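# Fork the loaded pallet into the station seat

## Task

With the fork, carry the pallet and the workpieces on it into the station so it rests flat on the seat between the two side guides and sits squarely against the back stop, with every workpiece still upright on the pallet. It only counts if everything stays there with the robot not holding it.

## Robot and tools

ROBOT. One six-joint arm (a UR-style chain) ends in a rigid steel lifting fork. The fork has no motor and no sensor, so no call has a tool number and no result reports a tool reading. A load stays on only through gravity, friction and the fork's shape.

FRAME. Results use the scene frame: origin on the table top under the arm's base, +z up, +y to the left when facing along +x. Positions are in metres, orientation is a quaternion in w,x,y,z order, and velocities are in m/s and rad/s. The base may be slightly tilted against the table, and the printed position can be off, more so at long reach.

FORK GEOMETRY. The tool point lies between the two tines, halfway along them, on the plane of the surfaces that carry the load. The blades are 240 mm long, 30 mm wide, 8 mm thick and 110 mm apart, and they point along the tool's -y axis. Their tips sit 120 mm toward tool -y from the tool point, and the upright back legs sit 120 mm toward tool +y. The carrying faces look along tool -z, so the blades are level when tool +z points straight down. If the tips dip, the load slides off. A flat block about 9 cm from the last joint's axis sticks out toward fork -y and rotates with the fork. A load makes the tool point sag below its target and tilt. Compare the reported pose with what you sent and correct it.

execute_actions. Argument actions is a list holding at most one item. An empty list moves nothing and returns the state. An item with rows is a move. rows is one list of 1 to 15 rows (one arm, so one list), and steps is 1 to 15 (default 15). Each step lasts 1/30 s and applies one row. If there are fewer rows than steps, the last row repeats. An item with only steps (up to 300) is a wait that ends that many steps after the previous result. Optional pictures (true/false) controls whether camera images come back; by default they do. A refused call sends nothing.

ROWS. Each row has 6 numbers in [-1, 1]: dx, dy, dz, rx, ry, rz. They are an offset, not an absolute pose. The target is displaced from a reference pose and expressed in the tool point's own axes. 1.0 equals 0.6 m for dx, dy, dz and 180 degrees for the rotation; rx, ry, rz form a single rotation vector. The reference is the tool pose in the latest result that shows it. Before any result in the scene shows it, and in the second or later call within one reply, the reference is where the tool is when the action begins. Every row in a call is counted from that same reference, not from the previous row. All-zero rows do not hold still: they pull the arm back to the reference.

MOTION LIMITS. Each step the commanded pose is clipped to 70 mm and 16 degrees from the measured pose. Damped inverse kinematics then drives the joints, giving position priority over orientation. Motion lags commands by about 0.15 s. The elbow cannot quite straighten. After the last step the arm continues only to the last clipped pose, so a far target may need several calls. Read the pose and send the remainder.

RESULT LINES. The state line gives tool pose and velocities. A Joint positions line lists the joints base-outward in URDF order. "pose unreachable" means the clearance check altered or blocked the command; a mounting block or post under the base counts as arm. HELD flags each step where some or all of your row was withheld. "Hand target" shows the pose the controller is currently driving toward. Camera calibration changes may be listed with pictures.

FAULTS. If contact torque on a joint reaches its limit, the arm halts for 10 s and drops the rest of the call. Limits in N m: shoulder pan 303, shoulder lift 303, elbow 138, each wrist 51.5; a carried load's weight adds to this. The same halt happens when an outside force on the arm, fork or load reaches 150 N; the arm then yields to the contact. Carrying a load heats motors even while you are thinking. MOTOR HOT warns from 70 °C. At 85 °C an OVER-TEMPERATURE FAULT brakes the arm until it cools, which can take minutes. Some heat carries into the next scene. The simulation keeps running while you think.

zoom_image. camera is cam_high (672x504), cam_low (672x504) or cam_wrist (504x504, fisheye). region is [x0, y0, x1, y1] in that camera's pixels, origin top-left, no larger than 504 by 504. It returns a closer view of that camera's latest image.

read_manual. Optional section, only "licences". It returns the URDF licence and notice texts and does not move anything.

finished_scene. Pass scene, the number of the current scene. This cannot be undone. A reply without any tool call ends all remaining scenes.

CAUTIONS. Never let anything leave the table. Avoid drops, slips, slams, hard hits and strong shoves, and lift and lower gently with level blades. Loose objects may occasionally get a brief push from outside. Before finishing, leave the pallet resting in place on its own and back the fork out.

Each tool is called after "Request:" by a JSON object that holds its "op" and its "data", one argument or row to a line.

## Session

Request:
{"op": "execute_actions", "data": {
  "actions": []
}}

Scene clock: 0.00 s of 6000.00 s.
end_effector_position=(+0.8511, -0.0007, +0.3826) end_effector_quat_wxyz=(-0.197, +0.868, +0.193, -0.414) end_effector_velocity=(-0.000, -0.001, +0.000) end_effector_angular_velocity=(-0.000, -0.002, +0.000)
Joint positions: [ 2.634 -0.357  0.654 -0.595 -1.452  0.136]
Joint velocities: [-0.001 -0.    -0.    -0.001  0.    -0.   ]
Motor temperatures (°C, as the motors report them): [26 26 27 28 34 31]
Hand target: +0.851, -0.001, +0.383; -0.197, +0.868, +0.193, -0.414

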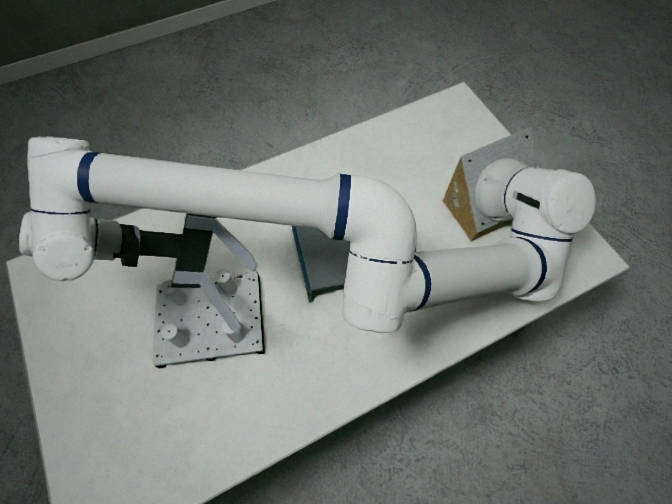

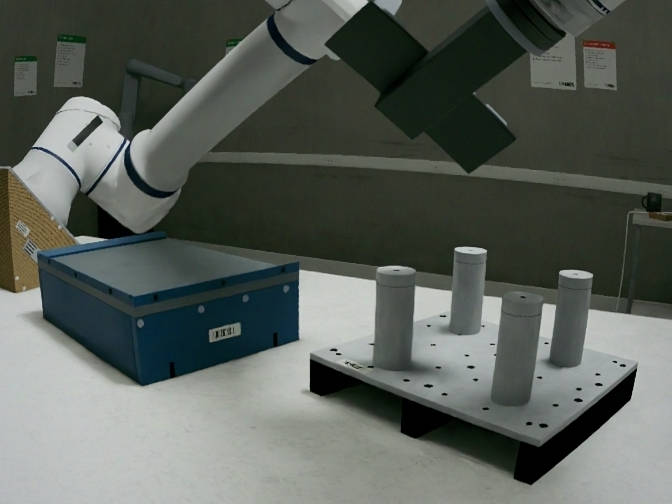

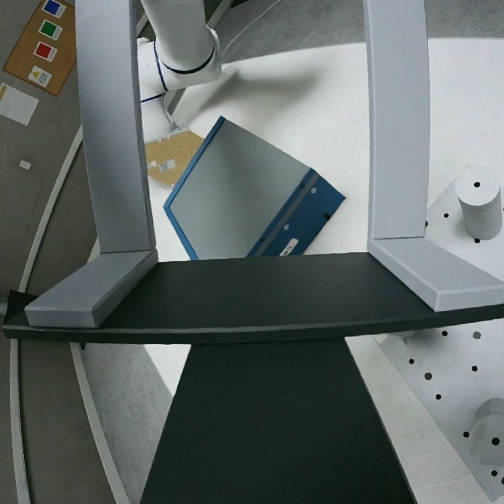

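Request:
{"op": "zoom_image", "data": {
  "camera": "cam_low",
  "region": [0, 200, 336, 420]
}}

Request:
{"op": "zoom_image", "data": {
  "camera": "cam_high",
  "region": [130, 190, 390, 390]
}}

Request:
{"op": "zoom_image", "data": {
  "camera": "cam_low",
  "region": [290, 230, 672, 500]
}}

Region (0, 200, 336, 420) of cam_low's 672x504 image, scaled by 1.500, with more detail than that image has; it fills the top 330 rows of this view, and the rest is white.

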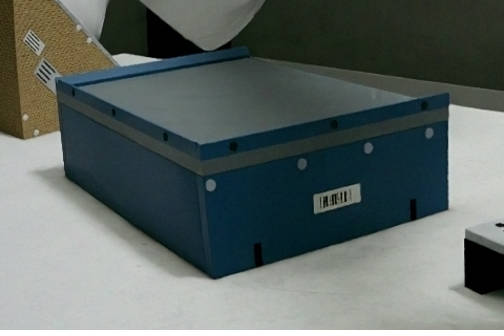

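Region (130, 190, 390, 390) of cam_high's 672x504 image, scaled by 1.938, with more detail than that image has; it fills the top 388 rows of this view, and the rest is white.

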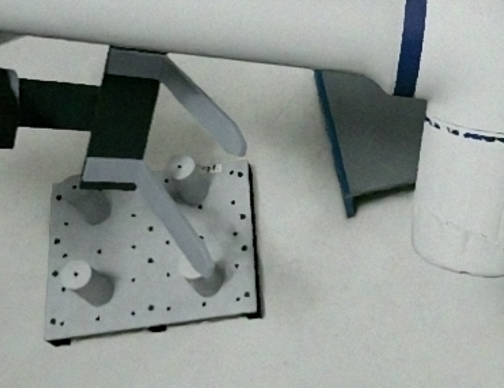

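Region (290, 230, 672, 500) of cam_low's 672x504 image, scaled by 1.319, with more detail than that image has; it fills the top 356 rows of this view, and the rest is white.

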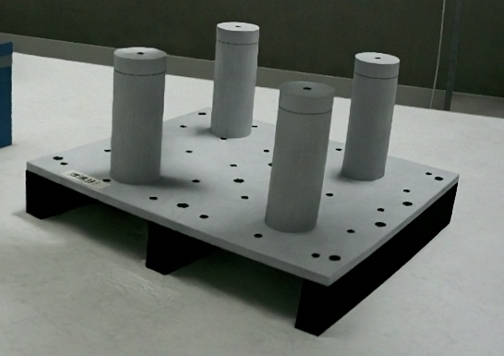

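Request:
{"op": "execute_actions", "data": {
  "actions": [
    {"rows":[[0.07,-0.035,-0.01,-0.045,0.06,0.006],[0.14,-0.07,-0.02,-0.09,0.12,0.013],[0.275,-0.142,-0.038,-0.175,0.246,0.026]]}
  ]
}}

Scene clock: 39.33 s of 6000.00 s.
end_effector_position=(+0.9440, +0.1456, +0.3381) end_effector_quat_wxyz=(-0.055, +0.975, +0.194, -0.091) end_effector_velocity=(+0.051, +0.066, -0.027) end_effector_angular_velocity=(-0.374, -1.315, -0.182)
Joint positions: [ 2.635 -0.72   1.059 -1.239 -0.961  0.396]
Joint velocities: [-0.159 -0.788  1.274 -1.841  0.595  0.83 ]
Motor temperatures (°C, as the motors report them): [26 26 27 28 34 31]
Hand target: +0.948, +0.153, +0.337; -0.025, +0.982, +0.187, -0.028
Off the commanded pose: 0.010 m, 12 deg.
Steps of this call (steps 1 to 90: nothing new was sent; then 35.83 s passed at rest; steps 91 to 105: all 15 steps of this action). Readings (end_effector_position):
91: (+0.8514, -0.0001, +0.3824)
92: (+0.8554, +0.0053, +0.3782)
94: (+0.8729, +0.0344, +0.3725)
98: (+0.9046, +0.0869, +0.3580)
105: the state above
camera_calibration (this result's frames):
cam_wrist: T_world_to_cam=[[0.921031, 0.340098, -0.18983, -0.855855], [0.37224, -0.912054, 0.172032, -0.395908], [-0.114628, -0.229109, -0.966628, 0.578379], [0, 0, 0, 1]] pos_world=[1.00194, 0.0624971, 0.46472]

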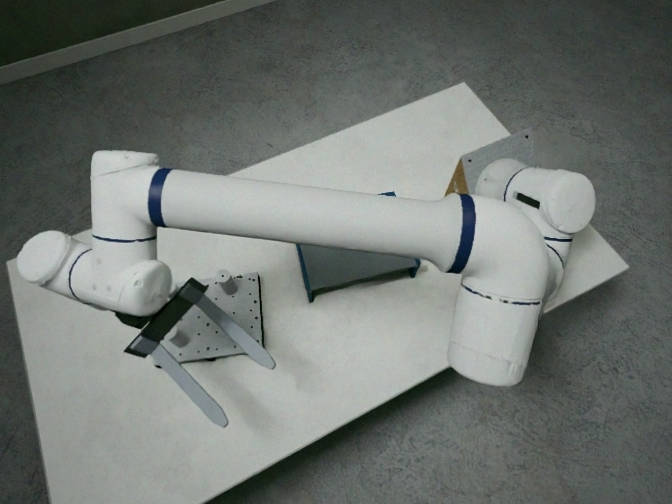

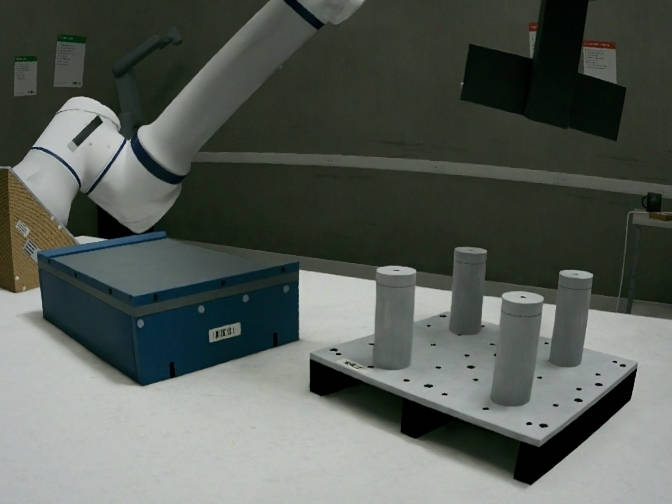

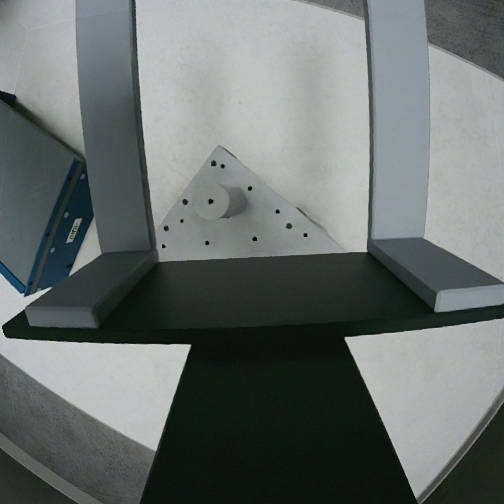

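Request:
{"op": "execute_actions", "data": {
  "actions": [
    {"rows":[[0,0,0,0,0,-0.26]]}
  ],
  "pictures": false
}}

Request:
{"op": "execute_actions", "data": {
  "actions": [
    {"rows":[[0,0,0,0,0,-0.3]]}
  ],
  "pictures": false
}}

Request:
{"op": "execute_actions", "data": {
  "actions": [
    {"rows":[[0,0,0,0,0,-0.3]]}
  ],
  "pictures": false
}}

Request:
{"op": "execute_actions", "data": {
  "actions": [
    {"steps":15}
  ]
}}

Scene clock: 46.70 s of 6000.00 s.
end_effector_position=(+0.9449, +0.1452, +0.3376) end_effector_quat_wxyz=(-0.067, +0.843, +0.532, -0.049) end_effector_velocity=(-0.007, +0.003, +0.001) end_effector_angular_velocity=(+0.198, +0.272, +0.838)
Joint positions: [ 2.704 -0.666  0.877 -1.206 -0.899 -0.235]
Joint velocities: [ 0.139  0.224 -0.518  0.576 -0.076 -0.925]
Motor temperatures (°C, as the motors report them): [26 26 27 28 34 31]
Hand target: +0.944, +0.145, +0.338; -0.081, +0.820, +0.563, -0.058
Off the commanded pose: 0.001 m, 6 deg.
Steps of this call (steps 1 to 90: nothing new was sent; then 3.87 s passed at rest; steps 91 to 105: all 15 steps of this action). Readings (end_effector_position):
91: (+0.9475, +0.1530, +0.3368)
92: (+0.9469, +0.1519, +0.3372)
94: (+0.9458, +0.1480, +0.3376)
98: (+0.9451, +0.1447, +0.3374)
105: the state above

Scene clock: 47.20 s of 6000.00 s.
end_effector_position=(+0.9470, +0.1460, +0.3371) end_effector_quat_wxyz=(-0.074, +0.549, +0.832, -0.020) end_effector_velocity=(-0.013, +0.000, +0.003) end_effector_angular_velocity=(+0.220, +0.001, +0.931)
Joint positions: [ 2.774 -0.741  0.857 -1.182 -0.868 -0.993]
Joint velocities: [ 0.039 -0.157  0.12   0.117  0.062 -0.978]
Motor temperatures (°C, as the motors report them): [26 26 27 28 34 31]
Hand target: +0.946, +0.146, +0.337; -0.079, +0.513, +0.855, -0.014
Off the commanded pose: 0.002 m, 5 deg.
Steps of this call (steps 1 to 15: all 15 steps of this action). Readings (end_effector_position):
1: (+0.9446, +0.1452, +0.3376)
2: (+0.9444, +0.1438, +0.3369)
4: (+0.9464, +0.1449, +0.3374)
8: (+0.9472, +0.1449, +0.3372)
15: the state above

Scene clock: 47.70 s of 6000.00 s.
end_effector_position=(+0.9478, +0.1482, +0.3364) end_effector_quat_wxyz=(-0.075, +0.163, +0.984, +0.005) end_effector_velocity=(-0.003, -0.005, +0.009) end_effector_angular_velocity=(+0.219, -0.065, +1.007)
Joint positions: [ 2.794 -0.949  1.093 -1.233 -0.871 -1.801]
Joint velocities: [-0.06  -0.286  0.377 -0.032  0.048 -1.108]
Motor temperatures (°C, as the motors report them): [26 26 27 28 34 31]
Hand target: +0.947, +0.147, +0.337; -0.074, +0.116, +0.990, +0.012
Off the commanded pose: 0.002 m, 6 deg.
Steps of this call (steps 1 to 15: all 15 steps of this action). Readings (end_effector_position):
1: (+0.9465, +0.1458, +0.3372)
2: (+0.9464, +0.1449, +0.3366)
4: (+0.9484, +0.1471, +0.3370)
8: (+0.9486, +0.1474, +0.3366)
15: the state above

Scene clock: 48.20 s of 6000.00 s.
end_effector_position=(+0.9473, +0.1473, +0.3365) end_effector_quat_wxyz=(-0.074, +0.116, +0.990, +0.012) end_effector_velocity=(+0.001, +0.000, +0.000) end_effector_angular_velocity=(+0.000, -0.001, +0.005)
Joint positions: [ 2.788 -0.974  1.128 -1.234 -0.866 -1.906]
Joint velocities: [ 0.    -0.001  0.001 -0.001  0.    -0.004]
Motor temperatures (°C, as the motors report them): [26 26 27 28 34 31]
Hand target: +0.947, +0.147, +0.337; -0.074, +0.116, +0.990, +0.012
Off the commanded pose: 0.001 m, 1 deg.
Steps of this call (steps 1 to 15: nothing new was sent). Readings (end_effector_position):
1: (+0.9476, +0.1478, +0.3365)
2: (+0.9474, +0.1474, +0.3365)
4: (+0.9473, +0.1473, +0.3365)
8: (+0.9473, +0.1473, +0.3365)
15: the state above
camera_calibration (this result's frames):
cam_wrist: T_world_to_cam=[[-0.951356, 0.282167, 0.123709, 0.816916], [0.30706, 0.901239, 0.305749, -0.645634], [-0.0252188, 0.328862, -0.944041, 0.403165], [0, 0, 0, 1]] pos_world=[0.985594, 0.218778, 0.476947]

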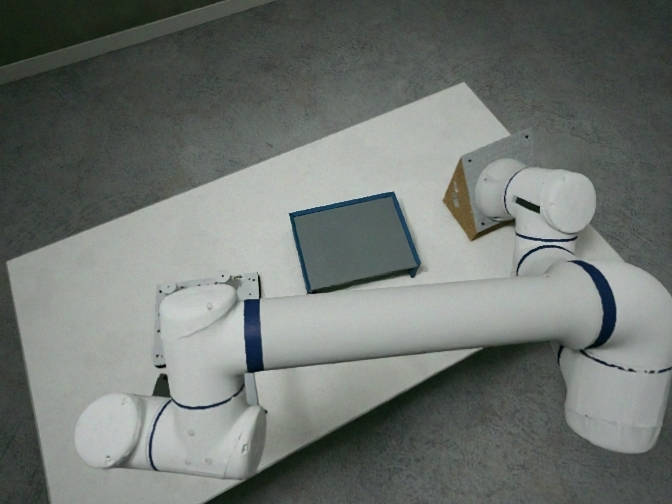

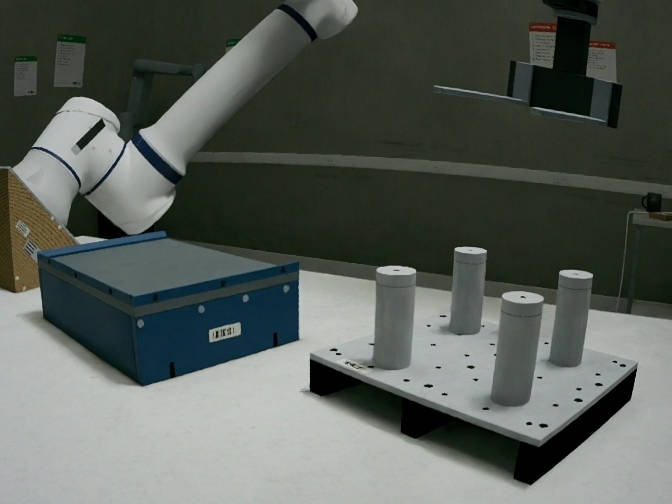

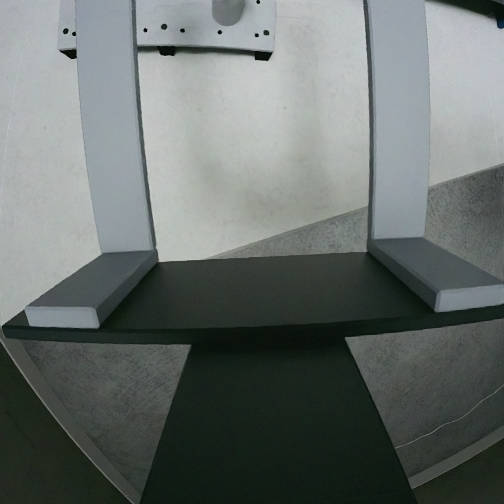

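Request:
{"op": "execute_actions", "data": {
  "actions": [
    {"rows":[[-0.146,0.092,0.377,0,-0.048,0.033]]}
  ],
  "pictures": false
}}

Request:
{"op": "execute_actions", "data": {
  "actions": [
    {"steps":20}
  ]
}}

Request:
{"op": "zoom_image", "data": {
  "camera": "cam_high",
  "region": [270, 170, 440, 310]
}}

Scene clock: 57.87 s of 6000.00 s.
end_effector_position=(+0.9973, +0.1860, +0.1317) end_effector_quat_wxyz=(-0.007, +0.166, +0.986, +0.003) end_effector_velocity=(+0.114, +0.049, -0.370) end_effector_angular_velocity=(-0.051, -0.057, -0.028)
Joint positions: [ 2.96  -0.9    1.275 -1.789 -0.79  -1.46 ]
Joint velocities: [ 0.311  0.331 -0.069 -0.66   0.011  0.526]
Motor temperatures (°C, as the motors report them): [26 26 27 28 34 31]
Hand target: +1.009, +0.191, +0.101; -0.002, +0.167, +0.986, +0.001
Off the commanded pose: 0.035 m, 1 deg.
Steps of this call (steps 1 to 90: nothing new was sent; then 6.17 s passed at rest; steps 91 to 105: all 15 steps of this action). Readings (end_effector_position):
91: (+0.9475, +0.1473, +0.3359)
92: (+0.9499, +0.1487, +0.3294)
94: (+0.9556, +0.1555, +0.2973)
98: (+0.9692, +0.1684, +0.2364)
105: the state above

Scene clock: 58.53 s of 6000.00 s.
end_effector_position=(+1.0086, +0.1907, +0.1009) end_effector_quat_wxyz=(-0.002, +0.167, +0.986, +0.001) end_effector_velocity=(+0.000, +0.000, +0.000) end_effector_angular_velocity=(-0.000, -0.000, +0.001)
Joint positions: [ 2.986 -0.871  1.266 -1.85  -0.79  -1.411]
Joint velocities: [ 0.     0.    -0.001 -0.    -0.     0.   ]
Motor temperatures (°C, as the motors report them): [26 26 27 28 34 31]
Hand target: +1.009, +0.191, +0.101; -0.002, +0.167, +0.986, +0.001
Off the commanded pose: 0.003 m, 0 deg.
Steps of this call (steps 1 to 20: nothing new was sent). Readings (end_effector_position):
1: (+1.0006, +0.1873, +0.1212)
2: (+1.0033, +0.1883, +0.1147)
4: (+1.0065, +0.1898, +0.1078)
8: (+1.0082, +0.1904, +0.1025)
20: the state above
camera_calibration (this result's frames):
cam_wrist: T_world_to_cam=[[-0.924571, 0.380421, -0.0211871, 0.861084], [0.355728, 0.881803, 0.309646, -0.677319], [0.136479, 0.278753, -0.950616, 0.0151094], [0, 0, 0, 1]] pos_world=[1.03501, 0.265476, 0.242337]

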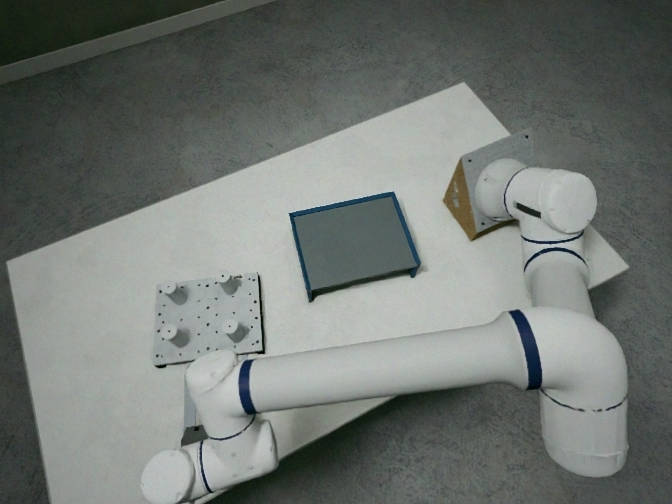

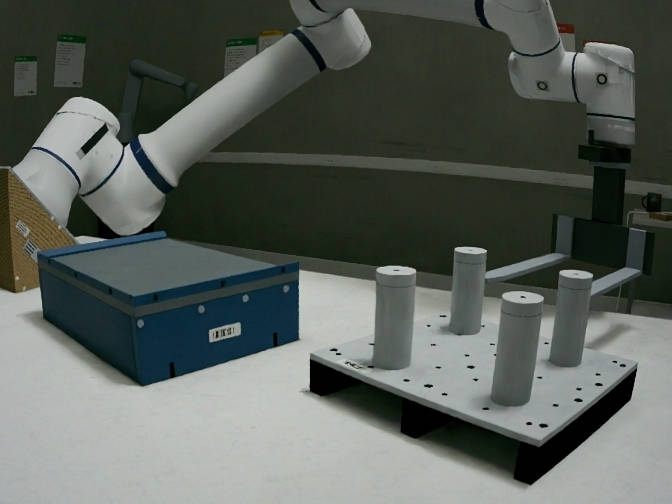

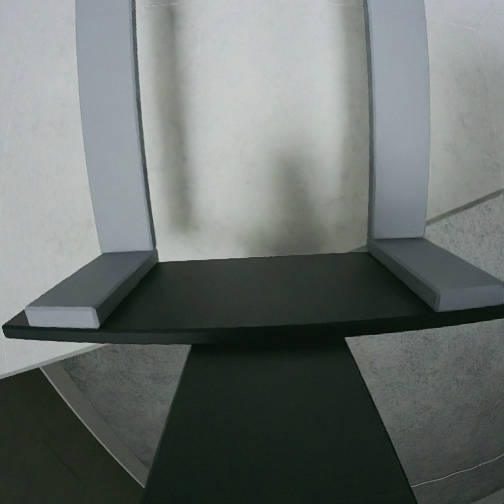

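Region (270, 170, 440, 310) of cam_high's 672x504 image, scaled by 2.965, with more detail than that image has; it fills the top 415 rows of this view, and the rest is white.

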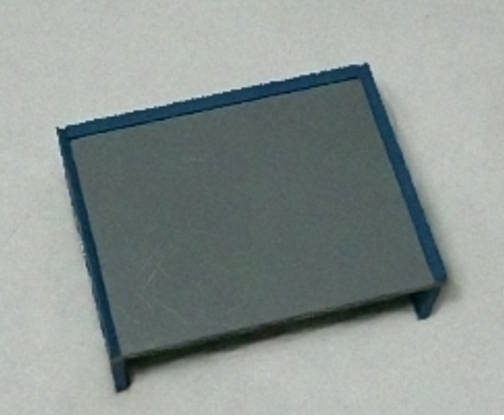

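Request:
{"op": "execute_actions", "data": {
  "actions": [
    {"rows":[[-0.005,-0.015,0.12,0,-0.001,0]]}
  ],
  "pictures": false
}}

Request:
{"op": "execute_actions", "data": {
  "actions": [
    {"steps":10}
  ]
}}

Request:
{"op": "zoom_image", "data": {
  "camera": "cam_low",
  "region": [420, 230, 672, 420]
}}

Scene clock: 69.97 s of 6000.00 s.
end_effector_position=(+1.0082, +0.1814, +0.0294) end_effector_quat_wxyz=(-0.001, +0.167, +0.986, +0.001) end_effector_velocity=(+0.001, +0.000, -0.005) end_effector_angular_velocity=(-0.002, -0.002, +0.001)
Joint positions: [ 3.029 -0.823  1.301 -1.979 -0.787 -1.349]
Joint velocities: [ 0.004  0.004  0.    -0.011 -0.001  0.006]
Motor temperatures (°C, as the motors report them): [26 26 27 28 34 31]
Hand target: +1.008, +0.181, +0.029; -0.001, +0.167, +0.986, +0.001
Off the commanded pose: 0.001 m, 0 deg.
Steps of this call (steps 1 to 90: nothing new was sent; then 7.93 s passed at rest; steps 91 to 105: all 15 steps of this action). Readings (end_effector_position):
91: (+1.0087, +0.1906, +0.0997)
92: (+1.0103, +0.1896, +0.0875)
94: (+1.0036, +0.1835, +0.0523)
98: (+1.0075, +0.1822, +0.0348)
105: the state above

Scene clock: 70.30 s of 6000.00 s.
end_effector_position=(+1.0083, +0.1813, +0.0289) end_effector_quat_wxyz=(-0.001, +0.167, +0.986, +0.001) end_effector_velocity=(+0.000, -0.001, +0.001) end_effector_angular_velocity=(+0.000, -0.001, -0.001)
Joint positions: [ 3.029 -0.823  1.301 -1.98  -0.787 -1.348]
Joint velocities: [-0.001  0.     0.001 -0.001  0.    -0.001]
Motor temperatures (°C, as the motors report them): [26 26 27 28 34 31]
Hand target: +1.008, +0.181, +0.029; -0.001, +0.167, +0.986, +0.001
Off the commanded pose: 0.000 m, 0 deg.
Steps of this call (steps 1 to 10: nothing new was sent). Readings (end_effector_position):
1: (+1.0083, +0.1814, +0.0292)
2: (+1.0083, +0.1814, +0.0291)
4: (+1.0083, +0.1814, +0.0290)
8: (+1.0083, +0.1813, +0.0289)
10: the state above
camera_calibration (this result's frames):
cam_wrist: T_world_to_cam=[[-0.9245, 0.380403, -0.0243759, 0.862785], [0.354821, 0.88217, 0.309642, -0.645812], [0.139293, 0.277615, -0.950541, -0.0533161], [0, 0, 0, 1]] pos_world=[1.03422, 0.256312, 0.170323]

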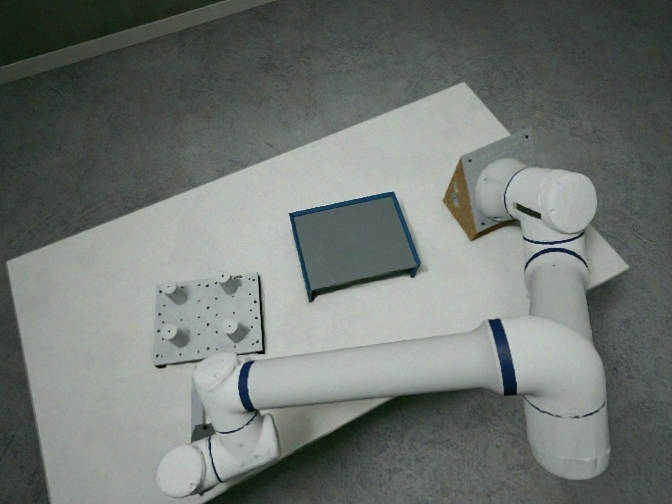

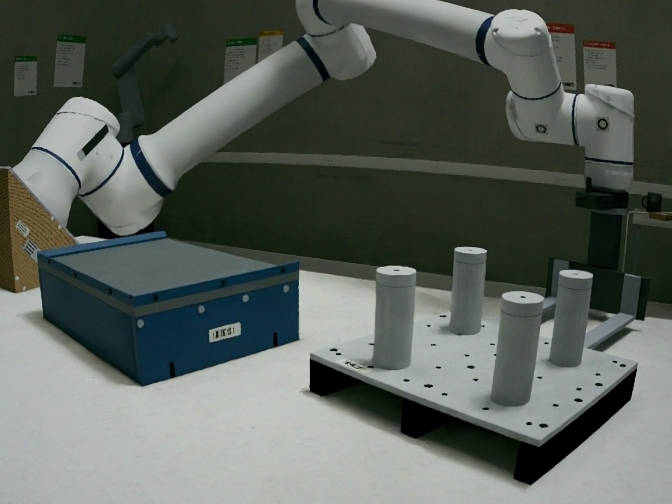

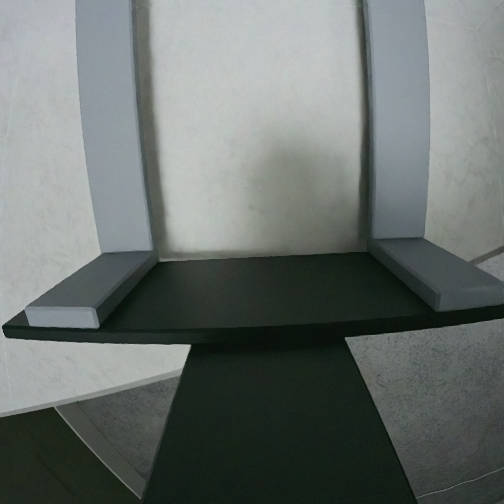

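Region (420, 230, 672, 420) of cam_low's 672x504 image, scaled by 2.000, with more detail than that image has; it fills the top 380 rows of this view, and the rest is white.

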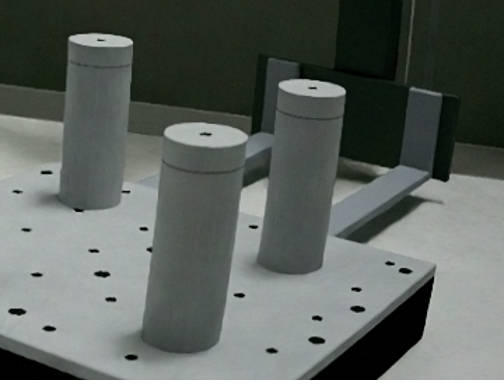

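Request:
{"op": "execute_actions", "data": {
  "actions": [
    {"rows":[[0,0,0.007,0,0,0],[0,0,0.007,0,0,0],[0,0,0.007,0,0,0],[0,-0.01,0.007,0,0,0],[0,-0.02,0.007,0,0,0],[0,-0.03,0.007,0,0,0],[0,-0.04,0.007,0,0,0],[0,-0.05,0.007,0,0,0],[0,-0.06,0.007,0,0,0],[0,-0.07,0.007,0,0,0],[0,-0.08,0.007,0,0,0]]}
  ],
  "pictures": false
}}

Request:
{"op": "execute_actions", "data": {
  "actions": [
    {"rows":[[0,-0.02,0,0,0,0],[0,-0.04,0,0,0,0],[0,-0.06,0,0,0,0],[0,-0.08,0,0,0,0],[0,-0.1,0,0,0,0],[0,-0.12,0,0,0,0],[0,-0.14,0,0,0,0],[0,-0.16,0,0,0,0]]}
  ]
}}

Scene clock: 77.77 s of 6000.00 s.
end_effector_position=(+0.9938, +0.1400, +0.0245) end_effector_quat_wxyz=(-0.001, +0.167, +0.986, +0.001) end_effector_velocity=(-0.010, -0.036, +0.002) end_effector_angular_velocity=(+0.001, -0.008, +0.014)
Joint positions: [ 3.002 -0.822  1.359 -2.011 -0.789 -1.385]
Joint velocities: [-0.028 -0.005  0.053 -0.031 -0.    -0.045]
Motor temperatures (°C, as the motors report them): [26 26 27 28 34 31]
Hand target: +0.992, +0.136, +0.025; -0.001, +0.167, +0.986, +0.001
Off the commanded pose: 0.004 m, 0 deg.
Steps of this call (steps 1 to 90: nothing new was sent; then 3.97 s passed at rest; steps 91 to 105: all 15 steps of this action). Readings (end_effector_position):
91: (+1.0083, +0.1813, +0.0288)
92: (+1.0084, +0.1814, +0.0279)
94: (+1.0080, +0.1811, +0.0259)
98: (+1.0035, +0.1684, +0.0244)
105: the state above

Scene clock: 78.27 s of 6000.00 s.
end_effector_position=(+0.9629, +0.0522, +0.0244) end_effector_quat_wxyz=(-0.001, +0.168, +0.986, +0.001) end_effector_velocity=(-0.009, -0.030, +0.001) end_effector_angular_velocity=(+0.001, -0.003, +0.003)
Joint positions: [ 2.937 -0.815  1.462 -2.058 -0.797 -1.476]
Joint velocities: [-0.023  0.006  0.03  -0.016 -0.003 -0.033]
Motor temperatures (°C, as the motors report them): [26 26 27 28 34 31]
Hand target: +0.962, +0.049, +0.024; -0.001, +0.167, +0.986, +0.001
Off the commanded pose: 0.003 m, 0 deg.
Steps of this call (steps 1 to 15: all 15 steps of this action). Readings (end_effector_position):
1: (+0.9934, +0.1387, +0.0246)
2: (+0.9925, +0.1361, +0.0246)
4: (+0.9878, +0.1232, +0.0247)
8: (+0.9739, +0.0849, +0.0243)
15: the state above
camera_calibration (this result's frames):
cam_wrist: T_world_to_cam=[[-0.924335, 0.380832, -0.0238987, 0.86967], [0.355346, 0.881915, 0.309765, -0.514892], [0.139045, 0.277835, -0.950513, -0.0151946], [0, 0, 0, 1]] pos_world=[0.988944, 0.127115, 0.165837]

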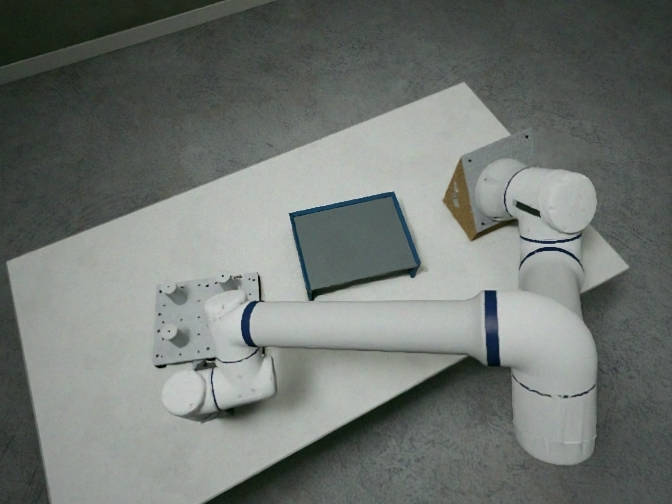

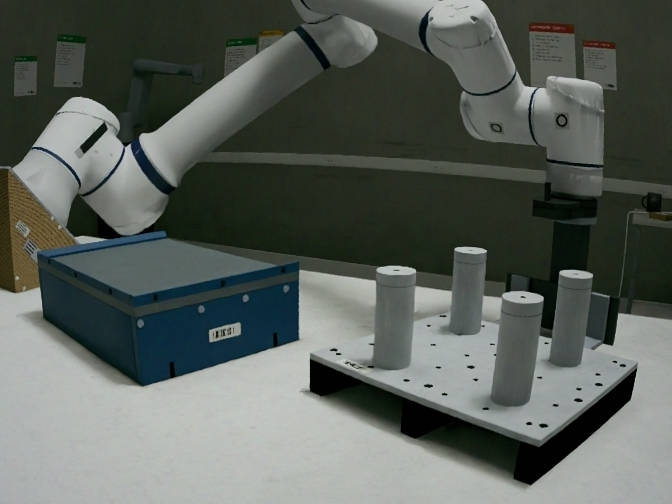

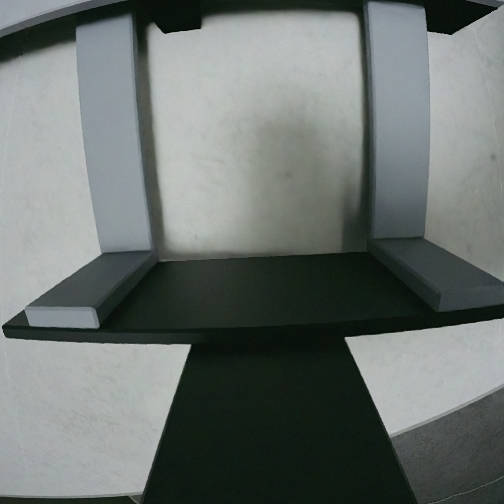

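Request:
{"op": "execute_actions", "data": {
  "actions": [
    {"rows":[[-0.02,-0.005,0,0,0,0],[-0.04,-0.005,0,0,0,0],[-0.055,-0.005,0,0,0,0],[-0.055,-0.02,0,0,0,0],[-0.055,-0.04,0,0,0,0],[-0.055,-0.06,0,0,0,0],[-0.055,-0.08,0,0,0,0],[-0.055,-0.1,0,0,0,0]]}
  ]
}}

Scene clock: 85.60 s of 6000.00 s.
end_effector_position=(+0.9746, -0.0128, +0.0242) end_effector_quat_wxyz=(-0.001, +0.168, +0.986, +0.001) end_effector_velocity=(-0.004, -0.025, -0.000) end_effector_angular_velocity=(+0.000, -0.000, +0.003)
Joint positions: [ 2.895 -0.755  1.436 -2.051 -0.805 -1.534]
Joint velocities: [-0.018  0.013  0.011 -0.007 -0.003 -0.027]
Motor temperatures (°C, as the motors report them): [26 26 27 28 34 31]
Hand target: +0.974, -0.015, +0.024; -0.001, +0.168, +0.986, +0.001
Off the commanded pose: 0.003 m, 0 deg.
Steps of this call (steps 1 to 90: nothing new was sent; then 3.83 s passed at rest; steps 91 to 105: all 15 steps of this action). Readings (end_effector_position):
91: (+0.9622, +0.0493, +0.0243)
92: (+0.9651, +0.0483, +0.0242)
94: (+0.9772, +0.0438, +0.0246)
98: (+0.9808, +0.0165, +0.0244)
105: the state above
camera_calibration (this result's frames):
cam_wrist: T_world_to_cam=[[-0.92431, 0.380894, -0.0238781, 0.905271], [0.355389, 0.881846, 0.309913, -0.461711], [0.139101, 0.27797, -0.950465, 0.00105894], [0, 0, 0, 1]] pos_world=[1.00069, 0.0620514, 0.165713]

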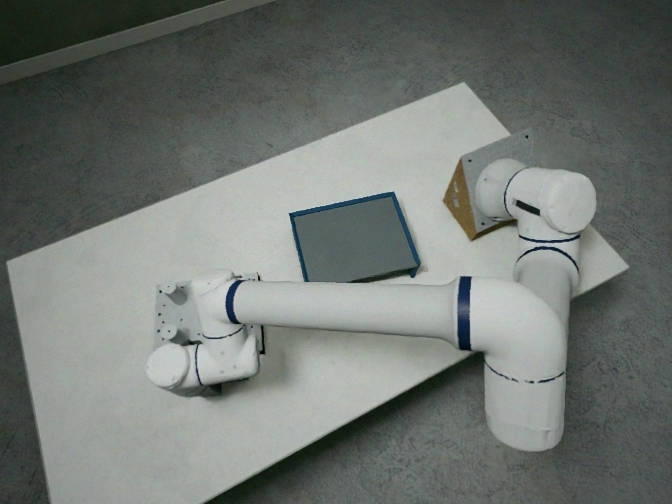

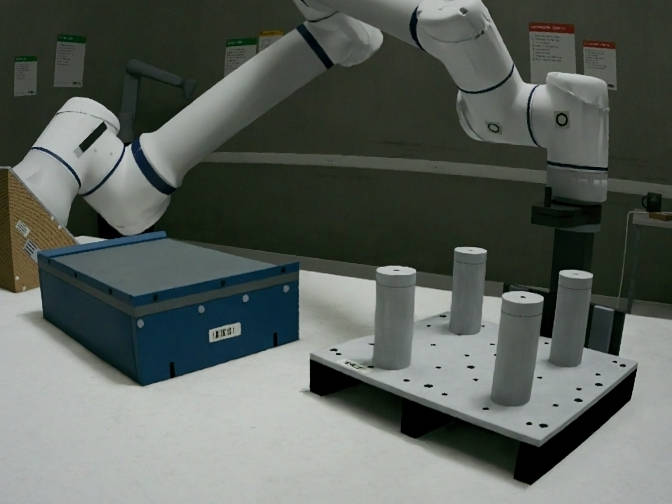

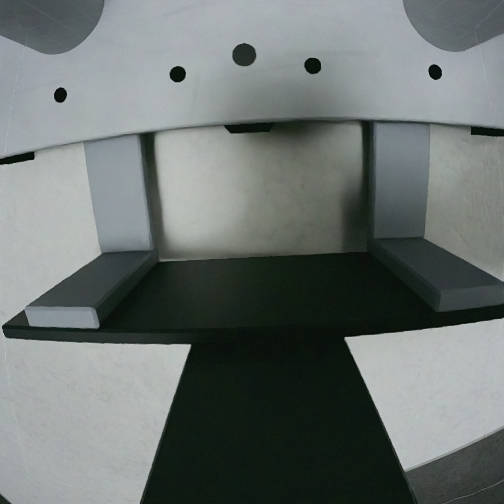

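Request:
{"op": "execute_actions", "data": {
  "actions": [
    {"rows":[[-0.007,-0.01,0,0,0,0],[-0.007,-0.02,0,0,0,0],[-0.007,-0.035,0,0,0,0],[-0.007,-0.05,0,0,0,0],[-0.007,-0.065,0,0,0,0],[-0.007,-0.08,0,0,0,0]]}
  ]
}}

Scene clock: 90.37 s of 6000.00 s.
end_effector_position=(+0.9630, -0.0586, +0.0242) end_effector_quat_wxyz=(-0.001, +0.168, +0.986, +0.001) end_effector_velocity=(-0.003, -0.008, -0.001) end_effector_angular_velocity=(-0.000, +0.002, +0.001)
Joint positions: [ 2.861 -0.736  1.462 -2.065 -0.812 -1.58 ]
Joint velocities: [-0.006  0.004  0.006 -0.002 -0.002 -0.01 ]
Motor temperatures (°C, as the motors report them): [26 26 27 28 34 31]
Hand target: +0.963, -0.059, +0.024; -0.001, +0.168, +0.986, +0.001
Off the commanded pose: 0.001 m, 0 deg.
Steps of this call (steps 1 to 90: nothing new was sent; then 1.27 s passed at rest; steps 91 to 105: all 15 steps of this action). Readings (end_effector_position):
91: (+0.9742, -0.0154, +0.0242)
92: (+0.9748, -0.0165, +0.0241)
94: (+0.9741, -0.0235, +0.0243)
98: (+0.9657, -0.0486, +0.0240)
105: the state above
camera_calibration (this result's frames):
cam_wrist: T_world_to_cam=[[-0.924334, 0.380837, -0.0238745, 0.911989], [0.355318, 0.881833, 0.310031, -0.417141], [0.139125, 0.278089, -0.950427, 0.0153049], [0, 0, 0, 1]] pos_world=[0.989071, 0.0162734, 0.165646]

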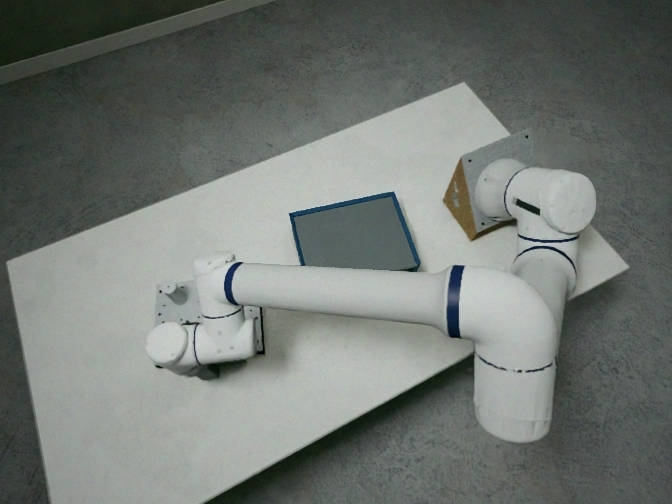

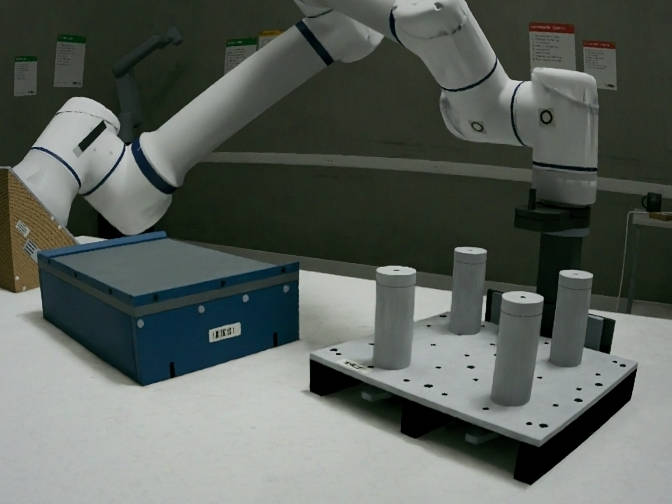

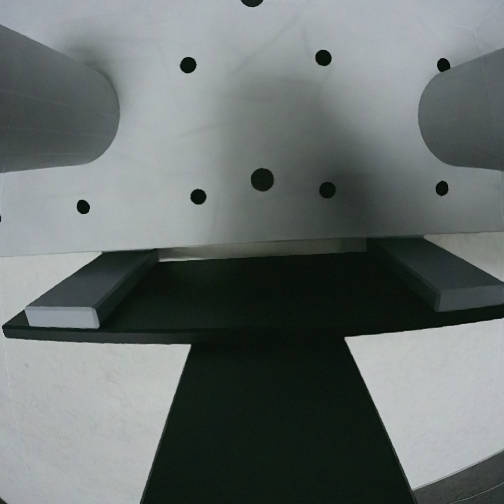

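Request:
{"op": "execute_actions", "data": {
  "actions": [
    {"rows":[[0,-0.003,-0.003,0,0,0],[0,-0.003,-0.006,0,0,0],[0,-0.003,-0.009,0,0,0],[0,-0.003,-0.012,0,0,0],[0,-0.003,-0.015,0,0,0],[0,-0.003,-0.018,0,0,0],[0,-0.003,-0.021,0,0,0],[0,-0.003,-0.024,0,0,0],[0,-0.003,-0.027,0,0,0],[0,-0.003,-0.03,0,0,0],[0,-0.003,-0.033,0,0,0],[0,-0.003,-0.036,0,0,0],[0,-0.003,-0.039,0,0,0],[0,-0.003,-0.042,0,0,0],[0,-0.003,-0.045,0,0,0]]}
  ],
  "pictures": false
}}

Request:
{"op": "execute_actions", "data": {
  "actions": [
    {"rows":[[0,0,-0.015,0,0,0],[0,0,-0.02,0,0,0],[0,0,-0.025,0.001,0,0],[0,0,-0.03,0.001,0,0],[0,0,-0.036,0.002,0,0],[0,0,-0.042,0.002,0,0],[0,0,-0.048,0.003,0,0],[0,0,-0.054,0.003,0,0],[0,0,-0.06,0.004,0,0],[0,0,-0.066,0.004,0,0],[0,0,-0.072,0.005,0,0],[0,0,-0.078,0.005,0,0],[0,0,-0.084,0.005,0,0],[0,0,-0.09,0.005,0,0]]}
  ],
  "pictures": false
}}

Request:
{"op": "execute_actions", "data": {
  "actions": [
    {"steps":15}
  ]
}}

Scene clock: 103.23 s of 6000.00 s.
end_effector_position=(+0.9619, -0.0603, +0.0446) end_effector_quat_wxyz=(-0.002, +0.168, +0.986, +0.001) end_effector_velocity=(-0.008, -0.002, +0.047) end_effector_angular_velocity=(+0.005, +0.011, -0.012)
Joint positions: [ 2.845 -0.751  1.459 -2.03  -0.815 -1.601]
Joint velocities: [-0.036 -0.036 -0.009  0.094 -0.008 -0.046]
Motor temperatures (°C, as the motors report them): [26 26 27 28 34 31]
Hand target: +0.962, -0.060, +0.051; -0.001, +0.168, +0.986, +0.001
Off the commanded pose: 0.007 m, 0 deg.
Steps of this call (steps 1 to 90: nothing new was sent; then 9.37 s passed at rest; steps 91 to 105: all 15 steps of this action). Readings (end_effector_position):
91: (+0.9628, -0.0595, +0.0242)
92: (+0.9628, -0.0598, +0.0245)
94: (+0.9623, -0.0604, +0.0264)
98: (+0.9624, -0.0604, +0.0329)
105: the state above

Scene clock: 103.73 s of 6000.00 s.
end_effector_position=(+0.9620, -0.0604, +0.0904) end_effector_quat_wxyz=(-0.003, +0.168, +0.986, -0.006) end_effector_velocity=(+0.000, -0.002, +0.097) end_effector_angular_velocity=(-0.015, +0.003, -0.002)
Joint positions: [ 2.818 -0.783  1.44  -1.958 -0.837 -1.635]
Joint velocities: [-0.062 -0.062 -0.042  0.154 -0.031 -0.075]
Motor temperatures (°C, as the motors report them): [26 26 27 28 34 31]
Hand target: +0.962, -0.060, +0.098; -0.003, +0.168, +0.986, -0.007
Off the commanded pose: 0.008 m, 0 deg.
Steps of this call (steps 1 to 15: all 15 steps of this action). Readings (end_effector_position):
1: (+0.9619, -0.0604, +0.0464)
2: (+0.9621, -0.0603, +0.0487)
4: (+0.9620, -0.0603, +0.0537)
8: (+0.9620, -0.0603, +0.0659)
15: the state above

Scene clock: 104.23 s of 6000.00 s.
end_effector_position=(+0.9619, -0.0604, +0.0984) end_effector_quat_wxyz=(-0.003, +0.168, +0.986, -0.007) end_effector_velocity=(+0.001, +0.001, +0.001) end_effector_angular_velocity=(-0.000, -0.000, +0.001)
Joint positions: [ 2.813 -0.788  1.437 -1.944 -0.839 -1.642]
Joint velocities: [ 0.    -0.    -0.002  0.001 -0.    -0.   ]
Motor temperatures (°C, as the motors report them): [26 26 27 28 34 31]
Hand target: +0.962, -0.060, +0.098; -0.003, +0.168, +0.986, -0.007
Off the commanded pose: 0.000 m, 0 deg.
Steps of this call (steps 1 to 15: nothing new was sent). Readings (end_effector_position):
1: (+0.9621, -0.0604, +0.0933)
2: (+0.9622, -0.0603, +0.0951)
4: (+0.9618, -0.0604, +0.0966)
8: (+0.9620, -0.0604, +0.0980)
15: the state above
camera_calibration (this result's frames):
cam_wrist: T_world_to_cam=[[-0.924199, 0.381164, -0.0238769, 0.91331], [0.357711, 0.885843, 0.295507, -0.438848], [0.133788, 0.264566, -0.955042, 0.0912946], [0, 0, 0, 1]] pos_world=[0.988847, 0.0164763, 0.23868]

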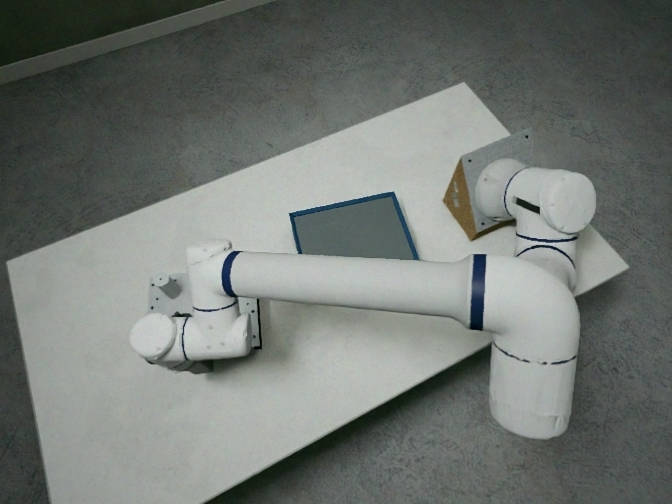

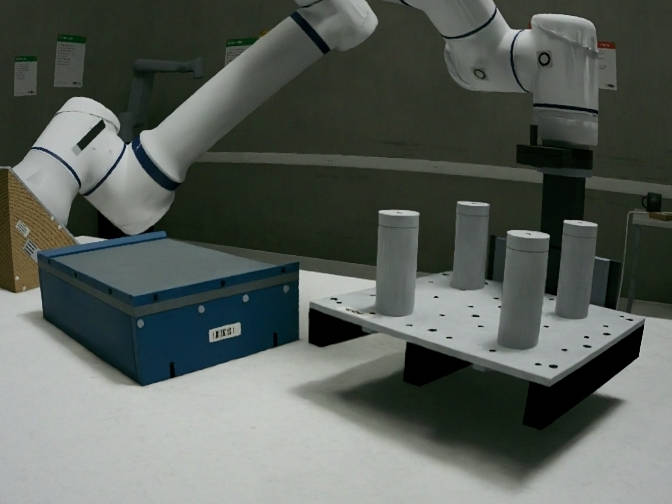

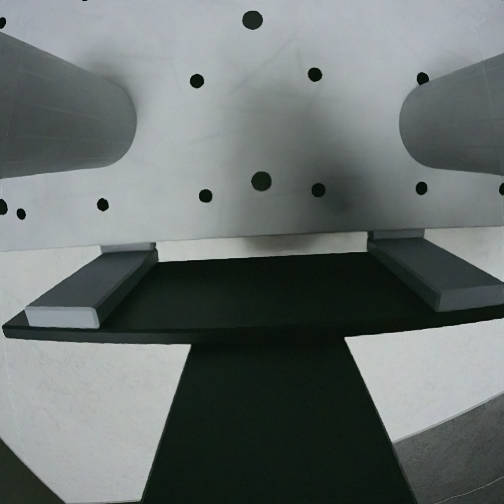

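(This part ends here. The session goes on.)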